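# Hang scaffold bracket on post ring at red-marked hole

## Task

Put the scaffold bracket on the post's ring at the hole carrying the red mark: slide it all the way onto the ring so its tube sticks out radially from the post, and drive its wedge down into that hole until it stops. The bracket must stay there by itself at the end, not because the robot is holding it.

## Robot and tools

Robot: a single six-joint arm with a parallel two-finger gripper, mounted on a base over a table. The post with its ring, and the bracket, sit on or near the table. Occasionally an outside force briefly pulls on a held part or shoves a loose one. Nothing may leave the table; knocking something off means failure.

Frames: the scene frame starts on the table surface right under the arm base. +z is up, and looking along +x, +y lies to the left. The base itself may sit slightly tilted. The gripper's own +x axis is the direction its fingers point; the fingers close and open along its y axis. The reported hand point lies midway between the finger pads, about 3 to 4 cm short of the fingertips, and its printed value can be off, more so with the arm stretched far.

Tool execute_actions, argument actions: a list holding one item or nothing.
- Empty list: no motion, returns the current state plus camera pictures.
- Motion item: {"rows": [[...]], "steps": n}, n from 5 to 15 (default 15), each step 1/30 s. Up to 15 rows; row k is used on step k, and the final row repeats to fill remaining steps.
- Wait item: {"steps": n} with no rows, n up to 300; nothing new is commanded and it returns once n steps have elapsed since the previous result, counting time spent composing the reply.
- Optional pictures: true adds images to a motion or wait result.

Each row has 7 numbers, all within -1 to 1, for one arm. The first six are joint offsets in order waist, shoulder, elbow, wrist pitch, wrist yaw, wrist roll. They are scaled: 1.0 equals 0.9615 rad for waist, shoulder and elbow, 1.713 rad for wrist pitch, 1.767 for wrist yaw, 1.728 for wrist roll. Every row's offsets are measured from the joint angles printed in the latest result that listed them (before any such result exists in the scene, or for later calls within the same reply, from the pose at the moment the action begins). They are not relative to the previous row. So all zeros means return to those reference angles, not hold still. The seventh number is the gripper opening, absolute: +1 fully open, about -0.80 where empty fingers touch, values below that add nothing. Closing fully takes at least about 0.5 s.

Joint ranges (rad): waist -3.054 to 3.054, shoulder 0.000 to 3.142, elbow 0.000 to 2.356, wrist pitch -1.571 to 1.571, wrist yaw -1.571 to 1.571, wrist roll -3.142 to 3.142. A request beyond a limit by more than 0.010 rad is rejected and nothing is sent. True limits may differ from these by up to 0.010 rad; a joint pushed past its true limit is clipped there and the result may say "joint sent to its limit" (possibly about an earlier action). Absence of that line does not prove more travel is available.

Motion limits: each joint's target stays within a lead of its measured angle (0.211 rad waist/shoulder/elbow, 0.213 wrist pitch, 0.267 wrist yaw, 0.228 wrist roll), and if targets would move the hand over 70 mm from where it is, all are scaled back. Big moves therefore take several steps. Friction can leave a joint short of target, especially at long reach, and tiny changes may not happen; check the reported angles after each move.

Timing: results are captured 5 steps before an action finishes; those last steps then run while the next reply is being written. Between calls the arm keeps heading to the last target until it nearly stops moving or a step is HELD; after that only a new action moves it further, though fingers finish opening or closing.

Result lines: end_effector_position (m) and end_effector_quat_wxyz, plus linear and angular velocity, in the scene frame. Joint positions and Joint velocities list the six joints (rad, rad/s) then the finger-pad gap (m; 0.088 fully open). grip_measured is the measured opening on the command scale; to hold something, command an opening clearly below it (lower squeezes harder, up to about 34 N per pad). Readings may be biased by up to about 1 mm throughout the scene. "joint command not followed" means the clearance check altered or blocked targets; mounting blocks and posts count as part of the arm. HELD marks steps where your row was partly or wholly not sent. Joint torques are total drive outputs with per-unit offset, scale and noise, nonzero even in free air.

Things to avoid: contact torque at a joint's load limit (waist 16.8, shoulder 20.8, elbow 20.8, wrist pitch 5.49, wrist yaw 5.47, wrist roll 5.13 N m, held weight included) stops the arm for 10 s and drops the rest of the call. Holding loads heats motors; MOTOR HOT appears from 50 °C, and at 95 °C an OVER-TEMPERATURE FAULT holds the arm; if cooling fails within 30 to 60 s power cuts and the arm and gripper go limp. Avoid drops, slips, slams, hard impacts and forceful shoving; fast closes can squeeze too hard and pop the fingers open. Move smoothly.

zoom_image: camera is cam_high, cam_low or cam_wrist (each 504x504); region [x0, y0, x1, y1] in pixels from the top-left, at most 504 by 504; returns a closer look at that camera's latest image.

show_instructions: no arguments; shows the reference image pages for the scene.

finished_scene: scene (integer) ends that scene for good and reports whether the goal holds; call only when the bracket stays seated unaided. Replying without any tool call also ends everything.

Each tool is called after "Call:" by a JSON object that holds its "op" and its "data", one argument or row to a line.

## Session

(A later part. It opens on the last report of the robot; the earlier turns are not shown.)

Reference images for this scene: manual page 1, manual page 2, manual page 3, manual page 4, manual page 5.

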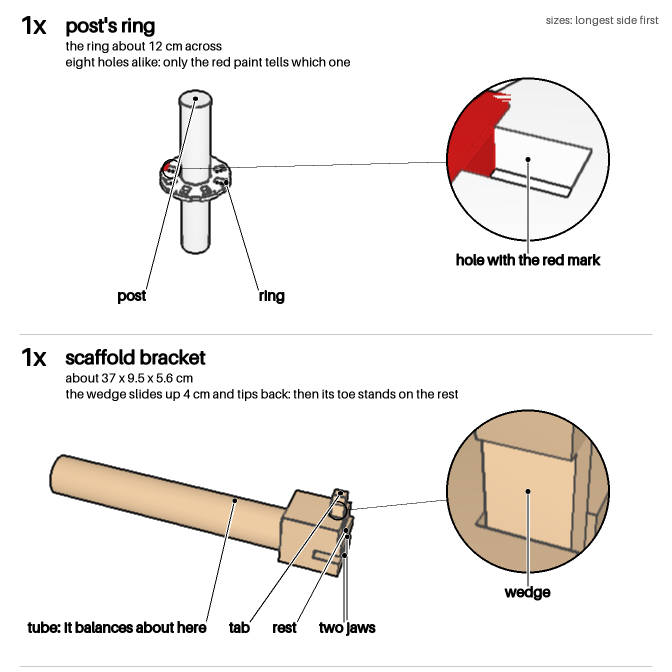

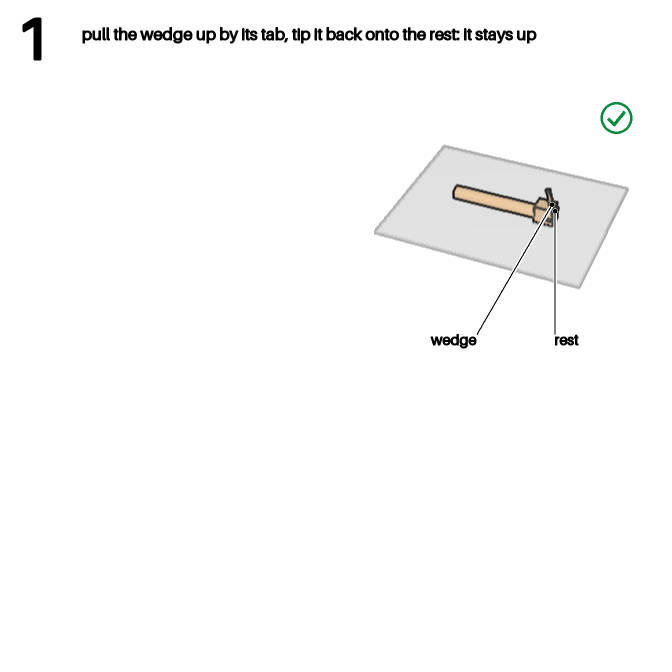

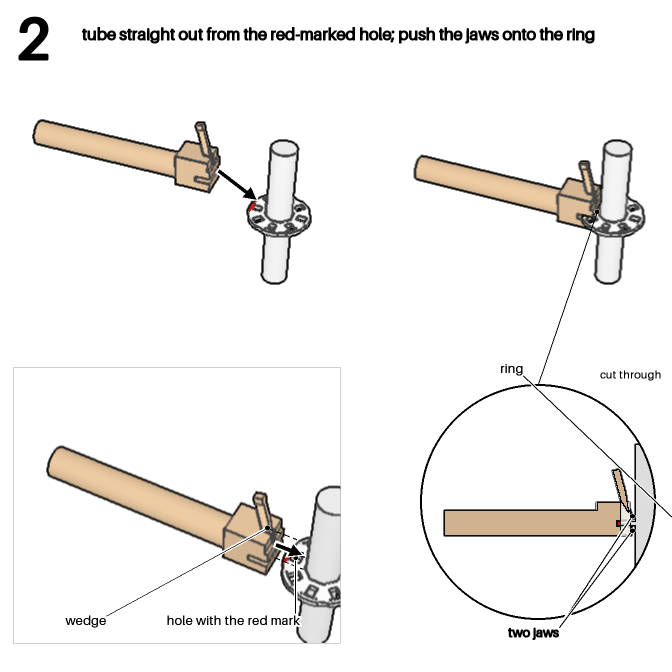

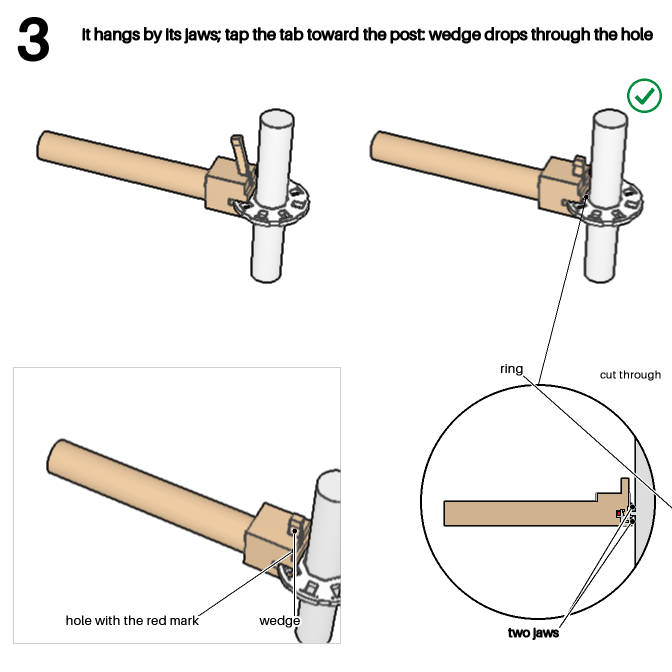

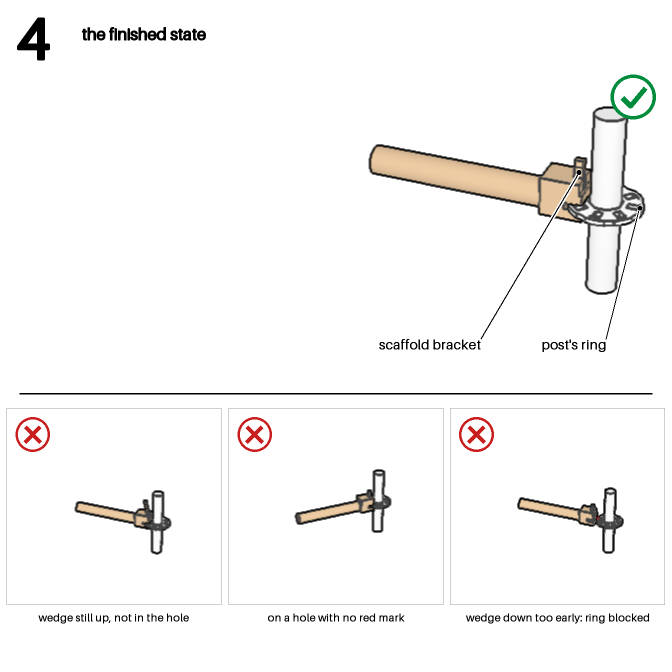

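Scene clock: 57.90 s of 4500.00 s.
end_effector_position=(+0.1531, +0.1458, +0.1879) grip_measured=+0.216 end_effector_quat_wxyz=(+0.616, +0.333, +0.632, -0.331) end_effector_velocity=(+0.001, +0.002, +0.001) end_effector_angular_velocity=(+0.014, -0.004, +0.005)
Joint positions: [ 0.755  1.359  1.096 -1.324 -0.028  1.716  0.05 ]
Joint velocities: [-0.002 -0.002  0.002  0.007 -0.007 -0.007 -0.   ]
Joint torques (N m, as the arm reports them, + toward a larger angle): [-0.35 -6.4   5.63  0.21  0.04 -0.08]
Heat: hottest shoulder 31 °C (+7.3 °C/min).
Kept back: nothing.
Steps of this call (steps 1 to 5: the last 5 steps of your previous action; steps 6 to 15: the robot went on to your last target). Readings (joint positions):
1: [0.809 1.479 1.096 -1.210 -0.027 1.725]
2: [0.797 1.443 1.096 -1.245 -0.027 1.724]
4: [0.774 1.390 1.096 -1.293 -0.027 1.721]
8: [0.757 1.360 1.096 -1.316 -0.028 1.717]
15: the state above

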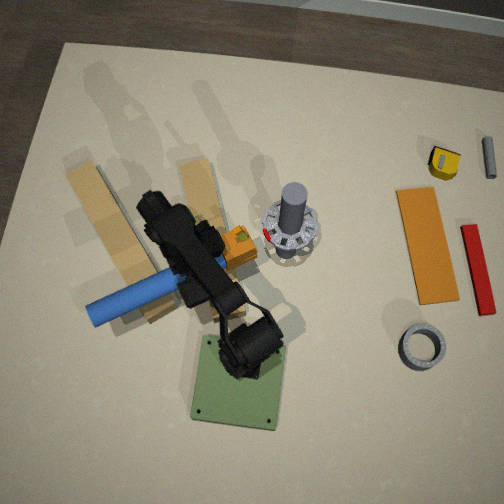

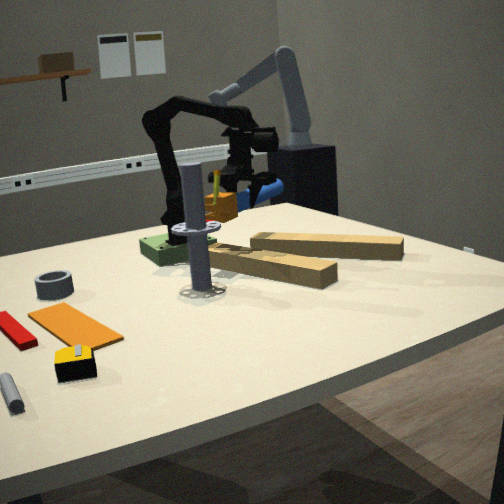

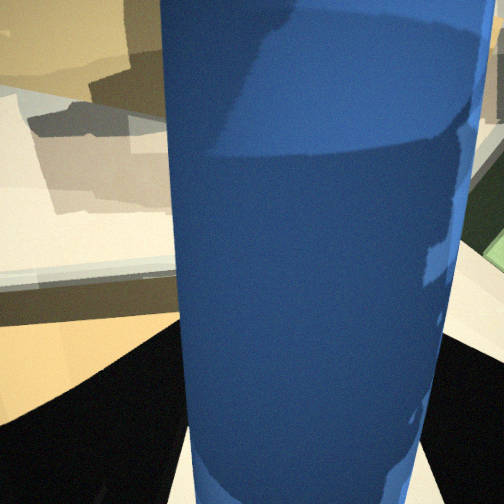

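Call:
{"op": "execute_actions", "data": {
  "actions": [
    {"rows": [[-0.006,0.012,-0.001,0.009,0,0.005,-1],[-0.012,0.024,-0.002,0.018,0,0.011,-1],[-0.018,0.036,-0.003,0.027,0,0.016,-1],[-0.024,0.048,-0.004,0.036,0,0.022,-1],[-0.03,0.06,-0.005,0.045,0,0.027,-1],[-0.036,0.072,-0.006,0.053,0,0.033,-1]], "steps": 15}
  ]
}}

Call:
{"op": "execute_actions", "data": {
  "actions": [
    {"steps": 8}
  ],
  "pictures": true
}}

Call:
{"op": "zoom_image", "data": {
  "camera": "cam_low",
  "region": [170, 160, 310, 300]
}}

Call:
{"op": "zoom_image", "data": {
  "camera": "cam_high",
  "region": [207, 165, 337, 295]
}}

Scene clock: 59.53 s of 4500.00 s.
end_effector_position=(+0.1707, +0.1521, +0.1704) grip_measured=+0.216 end_effector_quat_wxyz=(+0.602, +0.358, +0.619, -0.356) end_effector_velocity=(-0.003, -0.009, -0.024) end_effector_angular_velocity=(-0.060, +0.082, -0.079)
Joint positions: [ 0.725  1.431  1.085 -1.242 -0.028  1.766  0.05 ]
Joint velocities: [-0.027  0.061 -0.046  0.007 -0.007  0.051  0.   ]
Joint torques (N m, as the arm reports them, + toward a larger angle): [-0.24 -6.19  5.2   0.61 -0.03  0.03]
Heat: hottest shoulder 31 °C (+7.1 °C/min).
Steps of this call (steps 1 to 15: the robot went on to your last target; steps 16 to 39: nothing new was sent; steps 40 to 49: the first 10 steps of this action). Readings (joint positions):
40: [0.755 1.359 1.095 -1.325 -0.028 1.716]
41: [0.754 1.363 1.095 -1.322 -0.028 1.719]
43: [0.747 1.377 1.092 -1.298 -0.028 1.733]
47: [0.728 1.422 1.088 -1.246 -0.028 1.761]
49: the state above

Scene clock: 59.80 s of 4500.00 s.
end_effector_position=(+0.1717, +0.1527, +0.1698) grip_measured=+0.216 end_effector_quat_wxyz=(+0.601, +0.361, +0.617, -0.356) end_effector_velocity=(-0.002, -0.001, -0.000) end_effector_angular_velocity=(+0.001, +0.010, +0.005)
Joint positions: [ 0.724  1.432  1.083 -1.236 -0.028  1.771  0.05 ]
Joint velocities: [-0.002 -0.002 -0.002 -0.007 -0.007 -0.007 -0.   ]
Joint torques (N m, as the arm reports them, + toward a larger angle): [-0.32 -5.58  5.16  0.56 -0.04  0.06]
Heat: hottest shoulder 31 °C (+7.0 °C/min).
Kept back: nothing.
Steps of this call (steps 1 to 5: the last 5 steps of your previous action; steps 6 to 8: the robot went on to your last target). Readings (joint positions):
1: [0.724 1.432 1.084 -1.242 -0.028 1.768]
2: [0.724 1.432 1.083 -1.241 -0.028 1.769]
4: [0.724 1.432 1.083 -1.236 -0.028 1.770]
8: the state above

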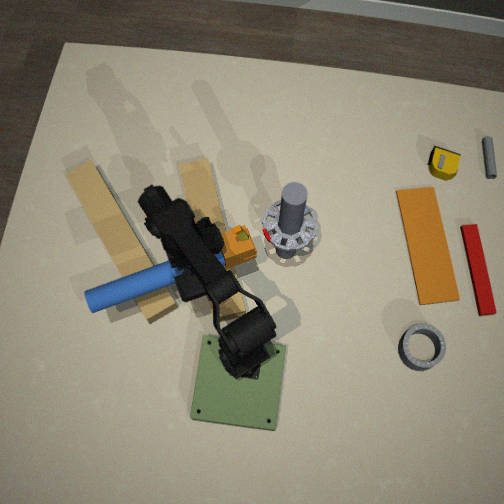

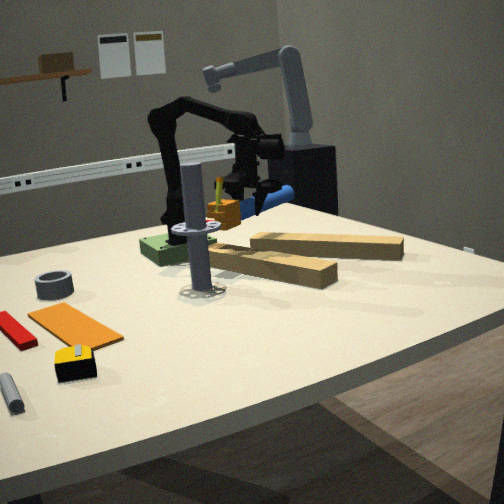

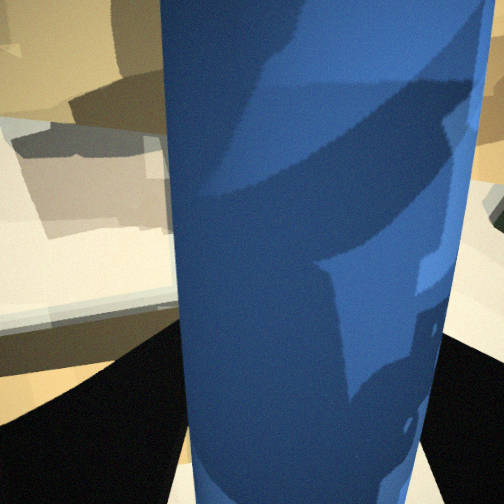

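Region (170, 160, 310, 300) of cam_low's 504x504 image, scaled by 3.600, with more detail than that image has.

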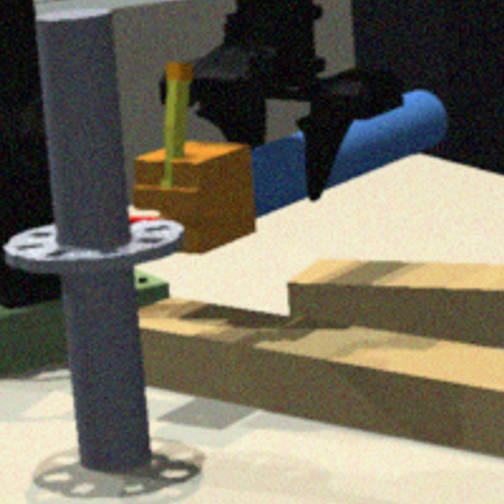

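Region (207, 165, 337, 295) of cam_high's 504x504 image, scaled by 3.877, with more detail than that image has.

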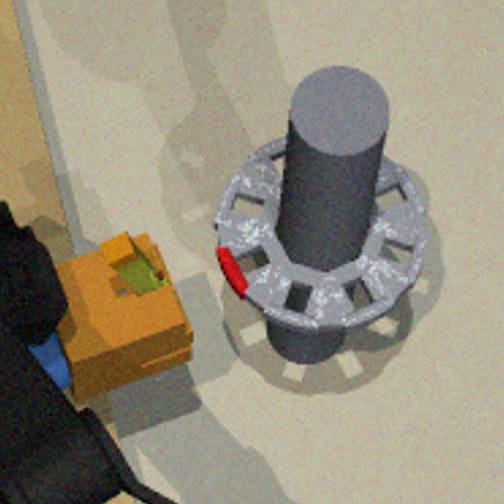

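Call:
{"op": "execute_actions", "data": {
  "actions": [
    {"rows": [[0,-0.001,0.011,-0.003,0,0,-1],[0,-0.002,0.022,-0.007,0,0,-1],[0,-0.003,0.033,-0.01,0,0,-1],[0,-0.003,0.035,-0.01,0,0,-1],[-0.012,-0.006,0.032,-0.01,0,-0.007,-1],[-0.026,-0.01,0.029,-0.011,0,-0.015,-1],[-0.04,-0.013,0.026,-0.011,0,-0.022,-1],[-0.054,-0.017,0.022,-0.011,0,-0.03,-1],[-0.068,-0.02,0.019,-0.012,0,-0.038,-1],[-0.082,-0.024,0.016,-0.012,0,-0.046,-1],[-0.096,-0.027,0.012,-0.012,0,-0.053,-1],[-0.11,-0.03,0.009,-0.013,0,-0.061,-1],[-0.122,-0.033,0.006,-0.013,0,-0.068,-1],[-0.132,-0.035,0.004,-0.013,0,-0.073,-1],[-0.14,-0.037,0.003,-0.013,0,-0.077,-1]], "steps": 15}
  ]
}}

Call:
{"op": "execute_actions", "data": {
  "actions": [
    {"steps": 10}
  ],
  "pictures": true
}}

Call:
{"op": "zoom_image", "data": {
  "camera": "cam_low",
  "region": [170, 160, 310, 300]
}}

Call:
{"op": "zoom_image", "data": {
  "camera": "cam_high",
  "region": [207, 165, 337, 295]
}}

Scene clock: 61.53 s of 4500.00 s.
end_effector_position=(+0.1770, +0.1442, +0.1713) grip_measured=+0.216 end_effector_quat_wxyz=(+0.601, +0.357, +0.620, -0.357) end_effector_velocity=(+0.046, -0.076, +0.010) end_effector_angular_velocity=(+0.026, +0.016, -0.025)
Joint positions: [ 0.68   1.433  1.09  -1.25  -0.029  1.722  0.05 ]
Joint velocities: [-0.398 -0.046 -0.002 -0.051 -0.022 -0.374 -0.   ]
Joint torques (N m, as the arm reports them, + toward a larger angle): [-0.36 -7.51  5.49  0.19  0.02 -0.06]
Heat: hottest shoulder 31 °C (+6.0 °C/min).
Steps of this call (steps 1 to 15: the robot went on to your last target; steps 16 to 42: nothing new was sent; steps 43 to 52: the first 10 steps of this action). Readings (joint positions):
43: [0.723 1.433 1.083 -1.235 -0.028 1.771]
44: [0.723 1.433 1.083 -1.235 -0.028 1.771]
46: [0.723 1.434 1.086 -1.242 -0.028 1.771]
50: [0.704 1.434 1.090 -1.247 -0.029 1.745]
52: the state above

Scene clock: 61.87 s of 4500.00 s.
end_effector_position=(+0.1861, +0.1264, +0.1735) grip_measured=+0.216 end_effector_quat_wxyz=(+0.600, +0.363, +0.617, -0.356) end_effector_velocity=(-0.002, -0.002, -0.004) end_effector_angular_velocity=(+0.015, +0.017, +0.034)
Joint positions: [ 0.593  1.414  1.082 -1.254 -0.029  1.643  0.05 ]
Joint velocities: [-0.017 -0.002 -0.017  0.007 -0.022 -0.051 -0.   ]
Joint torques (N m, as the arm reports them, + toward a larger angle): [-0.36 -6.94  4.98  0.23  0.04 -0.07]
Heat: hottest shoulder 31 °C (+6.0 °C/min).
Kept back: nothing.
Steps of this call (steps 1 to 5: the last 5 steps of your previous action; steps 6 to 10: the robot went on to your last target). Readings (joint positions):
1: [0.666 1.432 1.090 -1.251 -0.029 1.710]
2: [0.653 1.429 1.090 -1.251 -0.029 1.698]
4: [0.627 1.422 1.088 -1.252 -0.029 1.674]
8: [0.596 1.414 1.084 -1.254 -0.029 1.648]
10: the state above

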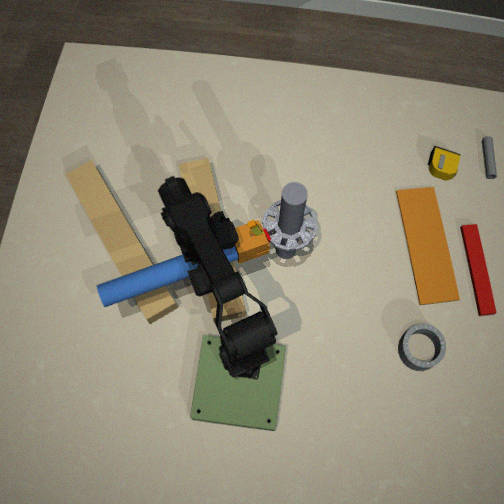

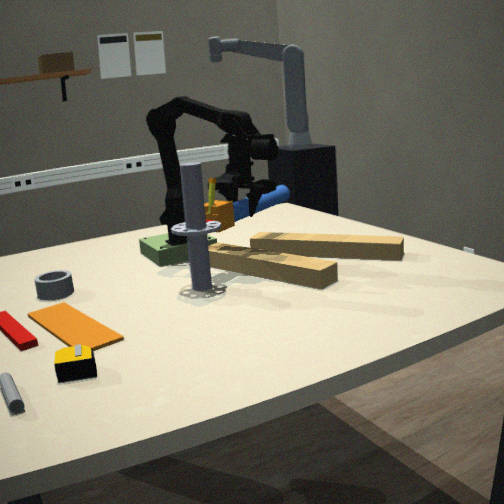

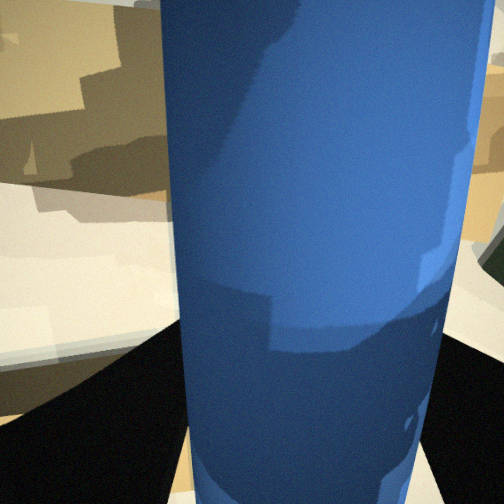

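Region (170, 160, 310, 300) of cam_low's 504x504 image, scaled by 3.600, with more detail than that image has.

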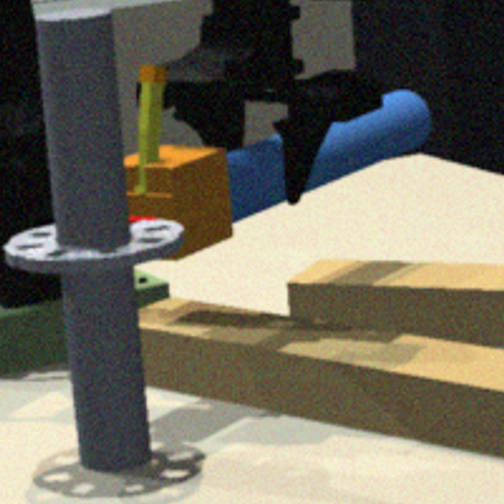

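Region (207, 165, 337, 295) of cam_high's 504x504 image, scaled by 3.877, with more detail than that image has.

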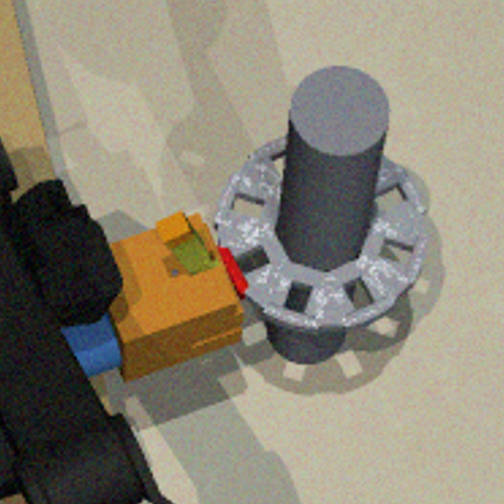

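Call:
{"op": "execute_actions", "data": {
  "actions": [
    {"rows": [[0,0,0.015,-0.005,0,0,-1],[0,0,0.03,-0.011,0,0,-1],[0,0,0.03,-0.011,0,0,-1],[0,0,0.03,-0.011,0,0,-1],[0,0,0.03,-0.011,0,0,-1]], "steps": 10}
  ]
}}

Call:
{"op": "execute_actions", "data": {
  "actions": [
    {"rows": [[-0.008,-0.001,0,0,0,-0.0045,-1],[-0.016,-0.002,-0.001,0,0,-0.009,-1],[-0.024,-0.003,-0.001,0,0,-0.0135,-1],[-0.032,-0.004,-0.002,0,0,-0.018,-1],[-0.04,-0.005,-0.003,0,0,-0.022,-1],[-0.048,-0.006,-0.004,0,0,-0.027,-1],[-0.056,-0.007,-0.004,0,0,-0.031,-1],[-0.064,-0.008,-0.005,0,0,-0.036,-1],[-0.072,-0.009,-0.006,0,0,-0.04,-1],[-0.08,-0.01,-0.007,0,0,-0.045,-1],[-0.088,-0.011,-0.008,0,0,-0.049,-1]], "steps": 15}
  ]
}}

Call:
{"op": "execute_actions", "data": {
  "actions": [
    {"steps": 6}
  ],
  "pictures": true
}}

Call:
{"op": "zoom_image", "data": {
  "camera": "cam_low",
  "region": [170, 160, 310, 300]
}}

Call:
{"op": "zoom_image", "data": {
  "camera": "cam_high",
  "region": [207, 165, 337, 295]
}}

Scene clock: 62.63 s of 4500.00 s.
end_effector_position=(+0.1846, +0.1251, +0.1741) grip_measured=+0.216 end_effector_quat_wxyz=(+0.599, +0.359, +0.619, -0.359) end_effector_velocity=(-0.002, -0.000, +0.006) end_effector_angular_velocity=(-0.001, +0.014, -0.010)
Joint positions: [ 0.592  1.415  1.085 -1.267 -0.029  1.64   0.05 ]
Joint velocities: [-0.002  0.002  0.027 -0.037 -0.007  0.007  0.   ]
Joint torques (N m, as the arm reports them, + toward a larger angle): [ 0.03 -5.3   6.62  0.2  -0.02  0.07]
Heat: hottest shoulder 31 °C (+6.0 °C/min).
Steps of this call (steps 1 to 18: the robot went on to your last target; steps 19 to 23: the first 5 steps of this action). Readings (joint positions):
19: [0.592 1.413 1.081 -1.255 -0.029 1.639]
20: [0.592 1.414 1.082 -1.257 -0.029 1.639]
22: [0.592 1.415 1.085 -1.266 -0.029 1.640]
23: the state above

Scene clock: 63.13 s of 4500.00 s.
end_effector_position=(+0.1851, +0.1228, +0.1734) grip_measured=+0.216 end_effector_quat_wxyz=(+0.589, +0.359, +0.634, -0.350) end_effector_velocity=(-0.012, -0.010, -0.010) end_effector_angular_velocity=(+0.134, +0.145, +0.103)
Joint positions: [ 0.558  1.417  1.083 -1.27  -0.064  1.591  0.05 ]
Joint velocities: [-0.134 -0.002 -0.051 -0.022 -0.183 -0.242 -0.   ]
Joint torques (N m, as the arm reports them, + toward a larger angle): [-3.13 -6.11  4.89  0.55  1.64 -0.3 ]
Heat: hottest shoulder 31 °C (+5.1 °C/min).
Steps of this call (steps 1 to 5: the last 5 steps of your previous action; steps 6 to 15: the first 10 steps of this action, its rows measured from where the robot was after step 5). Readings (joint positions):
5: [0.592 1.417 1.090 -1.268 -0.029 1.641]
6: [0.591 1.417 1.090 -1.269 -0.029 1.641]
7: [0.590 1.417 1.090 -1.268 -0.029 1.638]
9: [0.582 1.417 1.088 -1.268 -0.033 1.627]
13: [0.567 1.417 1.086 -1.270 -0.053 1.606]
15: the state above

Scene clock: 63.33 s of 4500.00 s.
end_effector_position=(+0.1841, +0.1217, +0.1723) grip_measured=+0.215 end_effector_quat_wxyz=(+0.585, +0.357, +0.641, -0.346) end_effector_velocity=(-0.004, -0.003, -0.002) end_effector_angular_velocity=(+0.014, +0.023, +0.033)
Joint positions: [ 0.546  1.417  1.078 -1.271 -0.079  1.568  0.05 ]
Joint velocities: [-0.017 -0.002 -0.012 -0.007 -0.022 -0.051 -0.   ]
Joint torques (N m, as the arm reports them, + toward a larger angle): [-3.88 -6.25  4.92  0.59  2.11 -0.31]
Heat: hottest shoulder 31 °C (+5.1 °C/min).
Kept back: nothing.
Steps of this call (steps 1 to 5: the last 5 steps of your previous action; step 6: the robot went on to your last target). Readings (joint positions):
1: [0.554 1.417 1.082 -1.270 -0.069 1.584]
2: [0.550 1.417 1.080 -1.270 -0.074 1.577]
4: [0.547 1.417 1.078 -1.271 -0.078 1.571]
6: the state above

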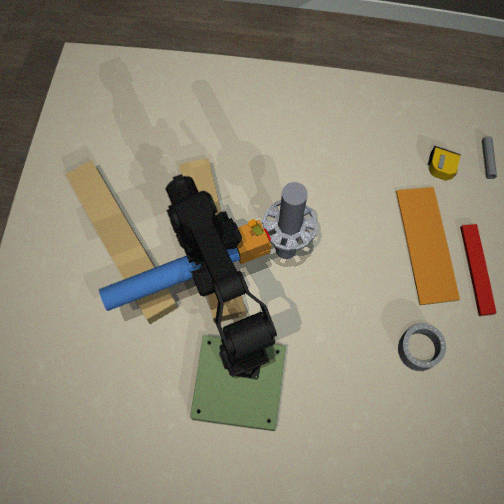

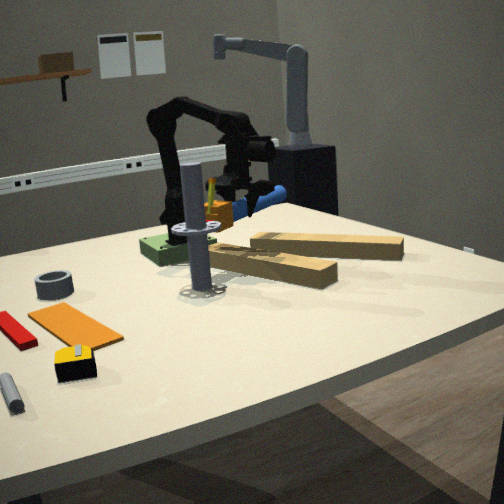

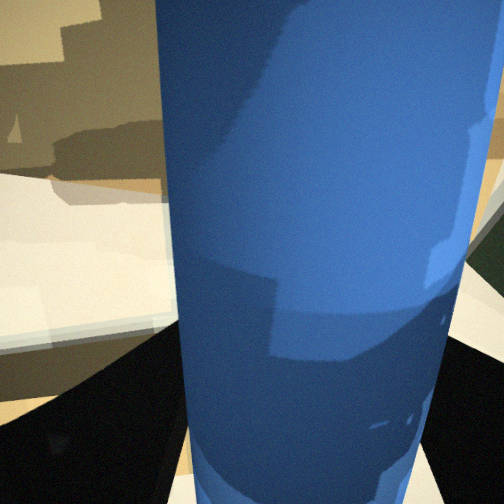

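Region (170, 160, 310, 300) of cam_low's 504x504 image, scaled by 3.600, with more detail than that image has.

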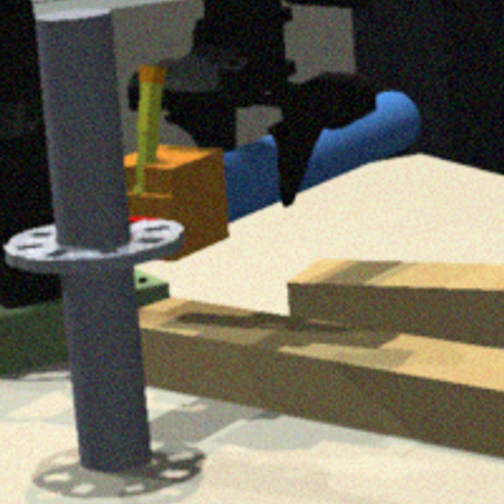

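Region (207, 165, 337, 295) of cam_high's 504x504 image, scaled by 3.877, with more detail than that image has.

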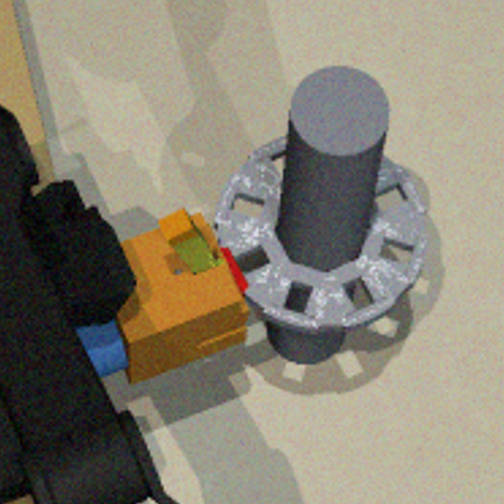

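Call:
{"op": "execute_actions", "data": {
  "actions": [
    {"rows": [[0.03,0,0,0,0.012,0.02,-1],[0.06,0,0.004,0,0.028,0.042,-1],[0.06,0,0.015,-0.004,0.028,0.042,-1],[0.06,0,0.03,-0.008,0.028,0.042,-1],[0.06,0,0.045,-0.012,0.028,0.042,-1]], "steps": 12}
  ]
}}

Call:
{"op": "execute_actions", "data": {
  "actions": [
    {"steps": 8}
  ],
  "pictures": true
}}

Call:
{"op": "zoom_image", "data": {
  "camera": "cam_low",
  "region": [170, 160, 310, 300]
}}

Call:
{"op": "zoom_image", "data": {
  "camera": "cam_high",
  "region": [207, 165, 337, 295]
}}

Scene clock: 63.87 s of 4500.00 s.
end_effector_position=(+0.1813, +0.1251, +0.1736) grip_measured=+0.215 end_effector_quat_wxyz=(+0.596, +0.349, +0.627, -0.361) end_effector_velocity=(+0.010, +0.024, +0.031) end_effector_angular_velocity=(+0.039, -0.079, -0.009)
Joint positions: [ 0.596  1.422  1.088 -1.284 -0.034  1.631  0.05 ]
Joint velocities: [ 0.071 -0.002  0.125 -0.037  0.007  0.081 -0.001]
Joint torques (N m, as the arm reports them, + toward a larger angle): [-0.01 -5.59  6.47  0.22  0.16  0.05]
Heat: hottest shoulder 31 °C (+5.0 °C/min).
Steps of this call (steps 1 to 9: the robot went on to your last target; steps 10 to 16: the first 7 steps of this action). Readings (joint positions):
10: [0.549 1.417 1.077 -1.271 -0.075 1.569]
11: [0.561 1.418 1.076 -1.269 -0.060 1.582]
13: [0.583 1.420 1.077 -1.270 -0.036 1.613]
16: the state above

Scene clock: 64.13 s of 4500.00 s.
end_effector_position=(+0.1825, +0.1271, +0.1766) grip_measured=+0.215 end_effector_quat_wxyz=(+0.597, +0.353, +0.625, -0.359) end_effector_velocity=(-0.003, +0.000, -0.000) end_effector_angular_velocity=(+0.002, +0.010, +0.010)
Joint positions: [ 0.601  1.422  1.101 -1.287 -0.034  1.638  0.05 ]
Joint velocities: [ 0.002 -0.002 -0.002 -0.007 -0.007 -0.007 -0.   ]
Joint torques (N m, as the arm reports them, + toward a larger angle): [ 0.31 -5.62  6.4   0.12  0.15  0.07]
Heat: hottest shoulder 31 °C (+5.1 °C/min).
Kept back: nothing.
Steps of this call (steps 1 to 5: the last 5 steps of your previous action; steps 6 to 8: the robot went on to your last target). Readings (joint positions):
1: [0.598 1.422 1.093 -1.284 -0.034 1.633]
2: [0.599 1.422 1.096 -1.284 -0.034 1.634]
4: [0.600 1.422 1.100 -1.285 -0.034 1.637]
8: the state above

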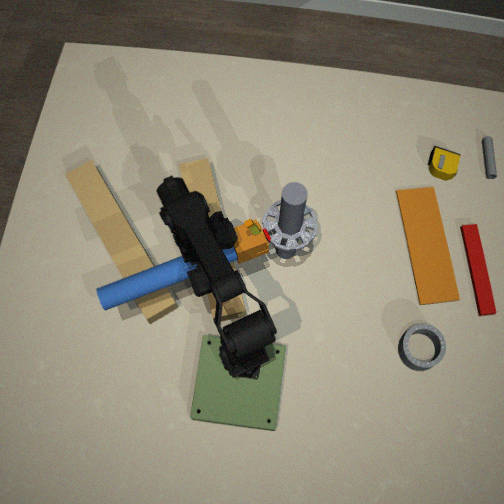

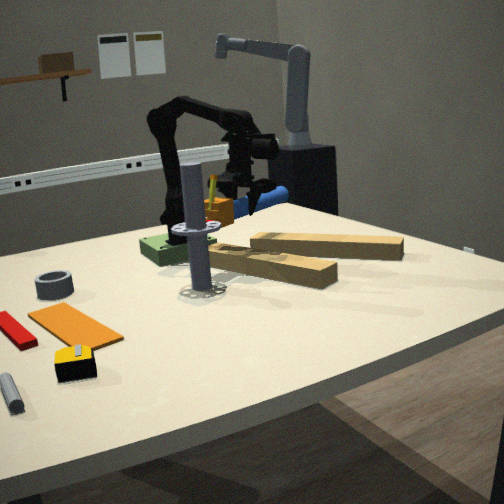

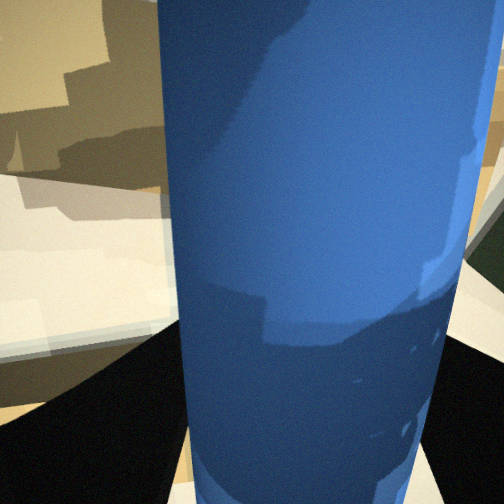

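Region (170, 160, 310, 300) of cam_low's 504x504 image, scaled by 3.600, with more detail than that image has.

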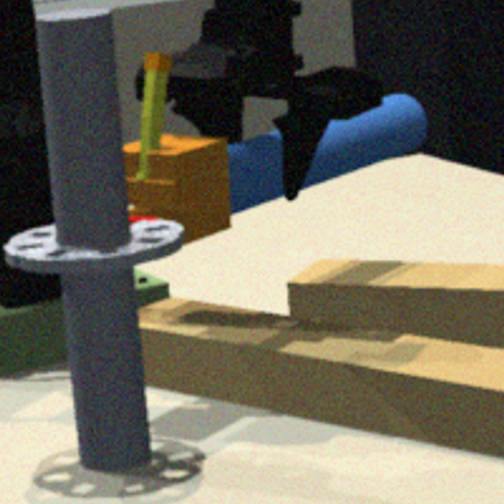

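Region (207, 165, 337, 295) of cam_high's 504x504 image, scaled by 3.877, with more detail than that image has.

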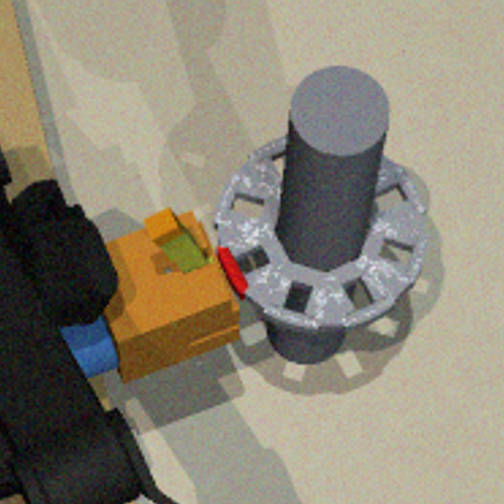

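Call:
{"op": "execute_actions", "data": {
  "actions": [
    {"rows": [[-0.008,-0.001,0,0,0,-0.0045,-1],[-0.016,-0.002,-0.001,0,0,-0.009,-1],[-0.024,-0.003,-0.001,0,0,-0.0135,-1],[-0.032,-0.004,-0.002,0,0,-0.018,-1],[-0.04,-0.005,-0.003,0,0,-0.022,-1],[-0.048,-0.006,-0.004,0,0,-0.027,-1],[-0.056,-0.007,-0.004,0,0,-0.031,-1],[-0.064,-0.008,-0.005,0,0,-0.036,-1],[-0.072,-0.009,-0.006,0,0,-0.04,-1],[-0.08,-0.01,-0.007,0,0,-0.045,-1]], "steps": 15}
  ]
}}

Call:
{"op": "execute_actions", "data": {
  "actions": [
    {"steps": 6}
  ],
  "pictures": true
}}

Call:
{"op": "zoom_image", "data": {
  "camera": "cam_low",
  "region": [170, 160, 310, 300]
}}

Call:
{"op": "zoom_image", "data": {
  "camera": "cam_high",
  "region": [207, 165, 337, 295]
}}

Scene clock: 65.07 s of 4500.00 s.
end_effector_position=(+0.1840, +0.1222, +0.1753) grip_measured=+0.216 end_effector_quat_wxyz=(+0.589, +0.353, +0.636, -0.353) end_effector_velocity=(-0.007, -0.008, -0.005) end_effector_angular_velocity=(+0.131, +0.125, +0.077)
Joint positions: [ 0.561  1.423  1.095 -1.289 -0.06   1.589  0.05 ]
Joint velocities: [-0.129  0.002 -0.027 -0.022 -0.168 -0.212  0.   ]
Joint torques (N m, as the arm reports them, + toward a larger angle): [-2.71 -6.16  4.4   0.57  1.25 -0.32]
Heat: hottest shoulder 31 °C (+5.1 °C/min).
Steps of this call (steps 1 to 18: the robot went on to your last target; steps 19 to 28: the first 10 steps of this action). Readings (joint positions):
19: [0.601 1.422 1.101 -1.287 -0.034 1.639]
20: [0.599 1.423 1.100 -1.287 -0.034 1.636]
22: [0.590 1.423 1.099 -1.287 -0.034 1.624]
26: [0.569 1.423 1.096 -1.288 -0.050 1.600]
28: the state above

Scene clock: 65.27 s of 4500.00 s.
end_effector_position=(+0.1832, +0.1214, +0.1745) grip_measured=+0.215 end_effector_quat_wxyz=(+0.586, +0.350, +0.641, -0.350) end_effector_velocity=(-0.005, -0.004, +0.000) end_effector_angular_velocity=(+0.010, +0.029, +0.019)
Joint positions: [ 0.553  1.423  1.092 -1.291 -0.069  1.572  0.05 ]
Joint velocities: [-0.017 -0.007 -0.007 -0.022 -0.022 -0.037 -0.   ]
Joint torques (N m, as the arm reports them, + toward a larger angle): [-2.86 -6.2   4.73  0.61  1.48 -0.31]
Heat: hottest shoulder 31 °C (+5.1 °C/min).
Kept back: nothing.
Steps of this call (steps 1 to 5: the last 5 steps of your previous action; step 6: the robot went on to your last target). Readings (joint positions):
1: [0.557 1.423 1.095 -1.290 -0.064 1.582]
2: [0.556 1.423 1.093 -1.290 -0.067 1.578]
4: [0.554 1.423 1.092 -1.290 -0.069 1.574]
6: the state above

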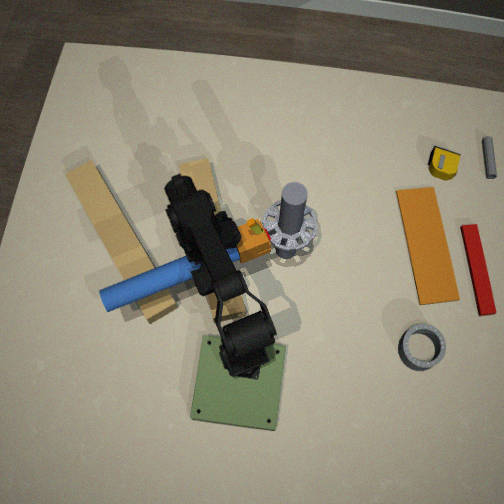

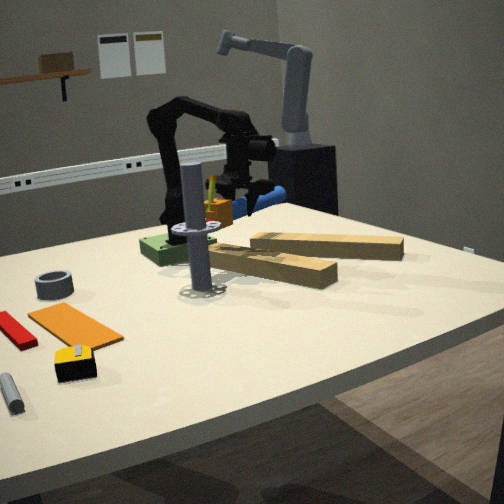

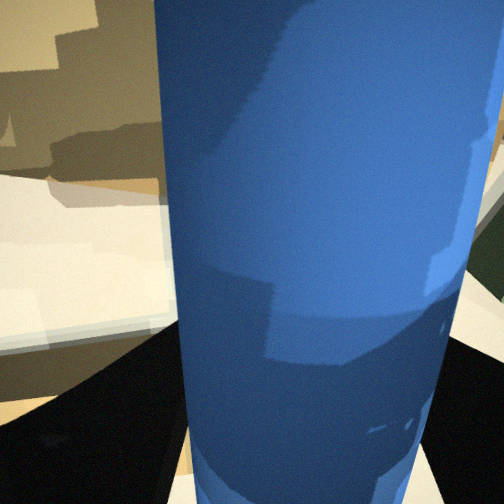

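Region (170, 160, 310, 300) of cam_low's 504x504 image, scaled by 3.600, with more detail than that image has.

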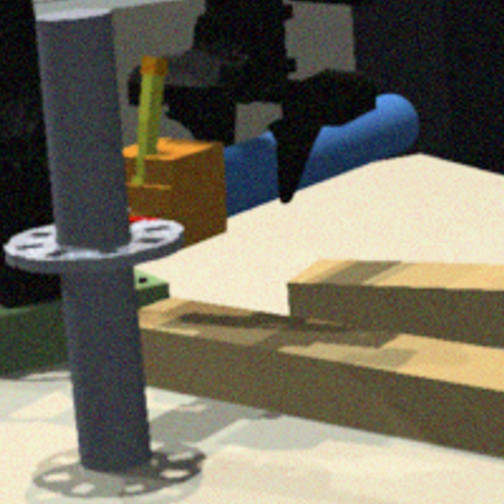

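Region (207, 165, 337, 295) of cam_high's 504x504 image, scaled by 3.877, with more detail than that image has.

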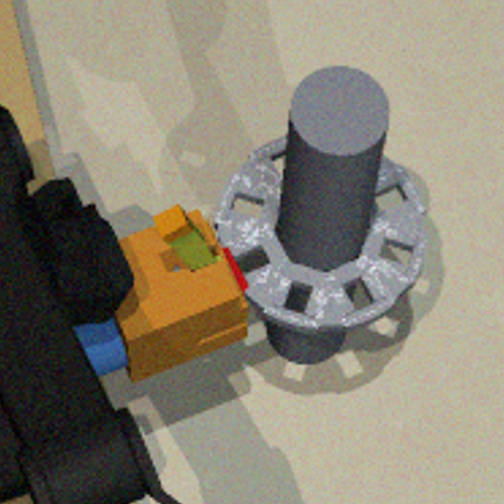

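Call:
{"op": "execute_actions", "data": {
  "actions": [
    {"rows": [[0.03,0,0,0,0.01,0.02,-1],[0.06,0,0,0,0.02,0.042,-1],[0.08,0,0,0,0.02,0.055,-1]], "steps": 10}
  ]
}}

Call:
{"op": "show_instructions", "data": {

}}

Scene clock: 65.63 s of 4500.00 s.
end_effector_position=(+0.1791, +0.1267, +0.1726) grip_measured=+0.215 end_effector_quat_wxyz=(+0.595, +0.346, +0.628, -0.363) end_effector_velocity=(-0.046, +0.053, -0.007) end_effector_angular_velocity=(-0.032, +0.034, +0.054)
Joint positions: [ 0.607  1.425  1.087 -1.287 -0.036  1.64   0.05 ]
Joint velocities: [ 0.31   0.007 -0.022 -0.007 -0.007  0.256  0.   ]
Joint torques (N m, as the arm reports them, + toward a larger angle): [-0.27 -5.43  5.04  0.21 -0.03  0.07]
Heat: hottest shoulder 31 °C (+5.0 °C/min).
Steps of this call (steps 1 to 6: the robot went on to your last target; steps 7 to 11: the first 5 steps of this action). Readings (joint positions):
7: [0.556 1.423 1.091 -1.290 -0.066 1.573]
8: [0.566 1.423 1.090 -1.288 -0.053 1.587]
10: [0.595 1.425 1.088 -1.287 -0.036 1.629]
11: the state above

Reference images for this scene: manual page 1, manual page 2, manual page 3, manual page 4, manual page 5.

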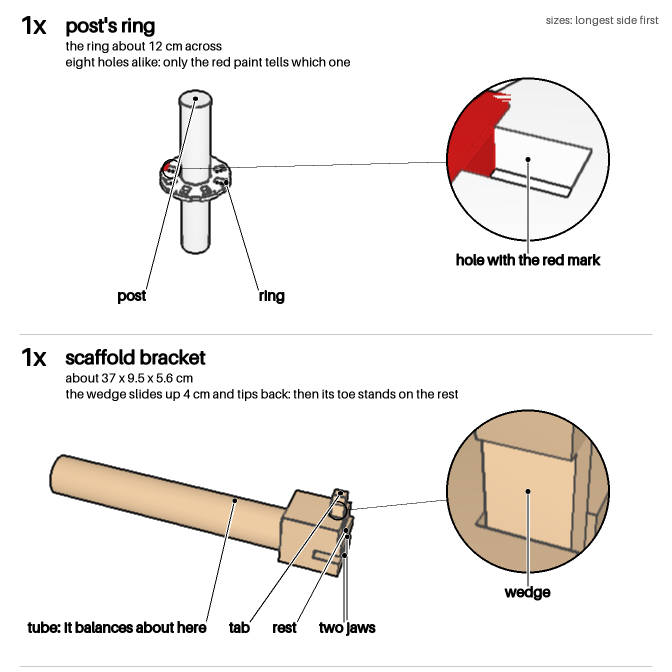

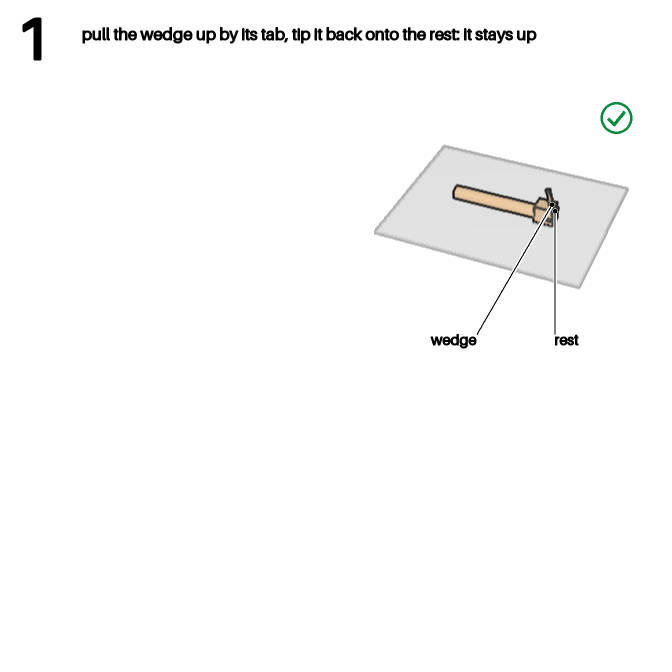

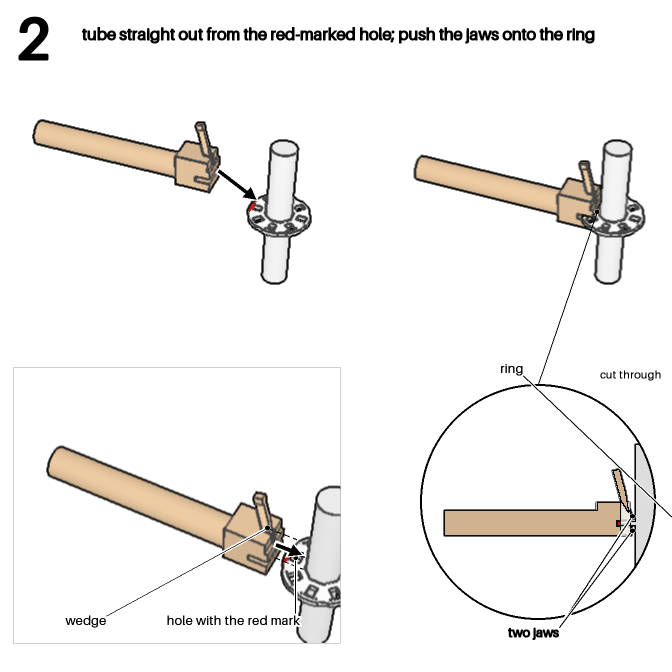

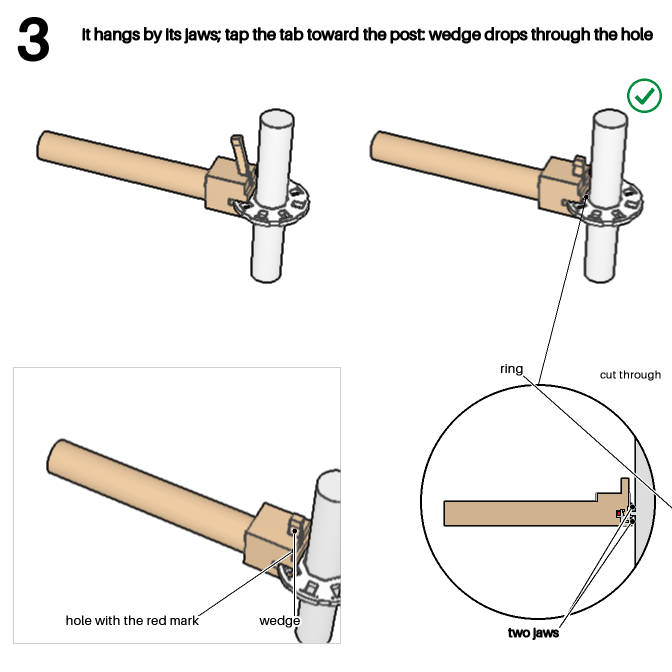

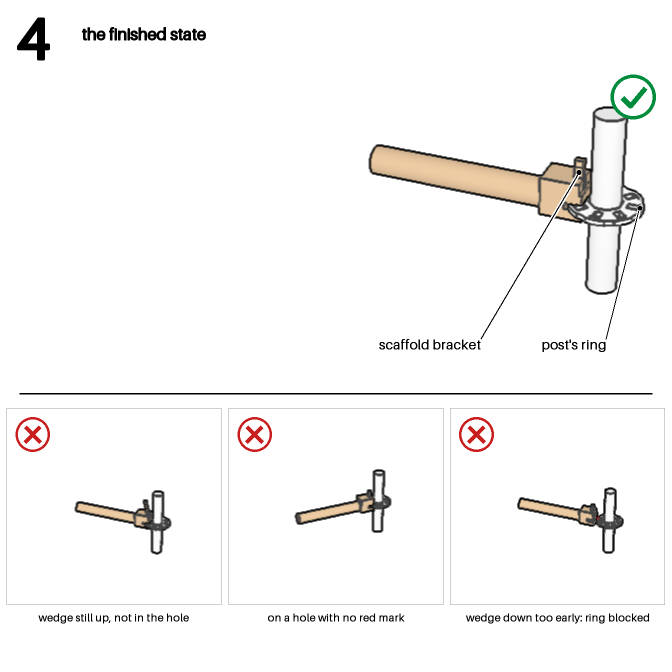

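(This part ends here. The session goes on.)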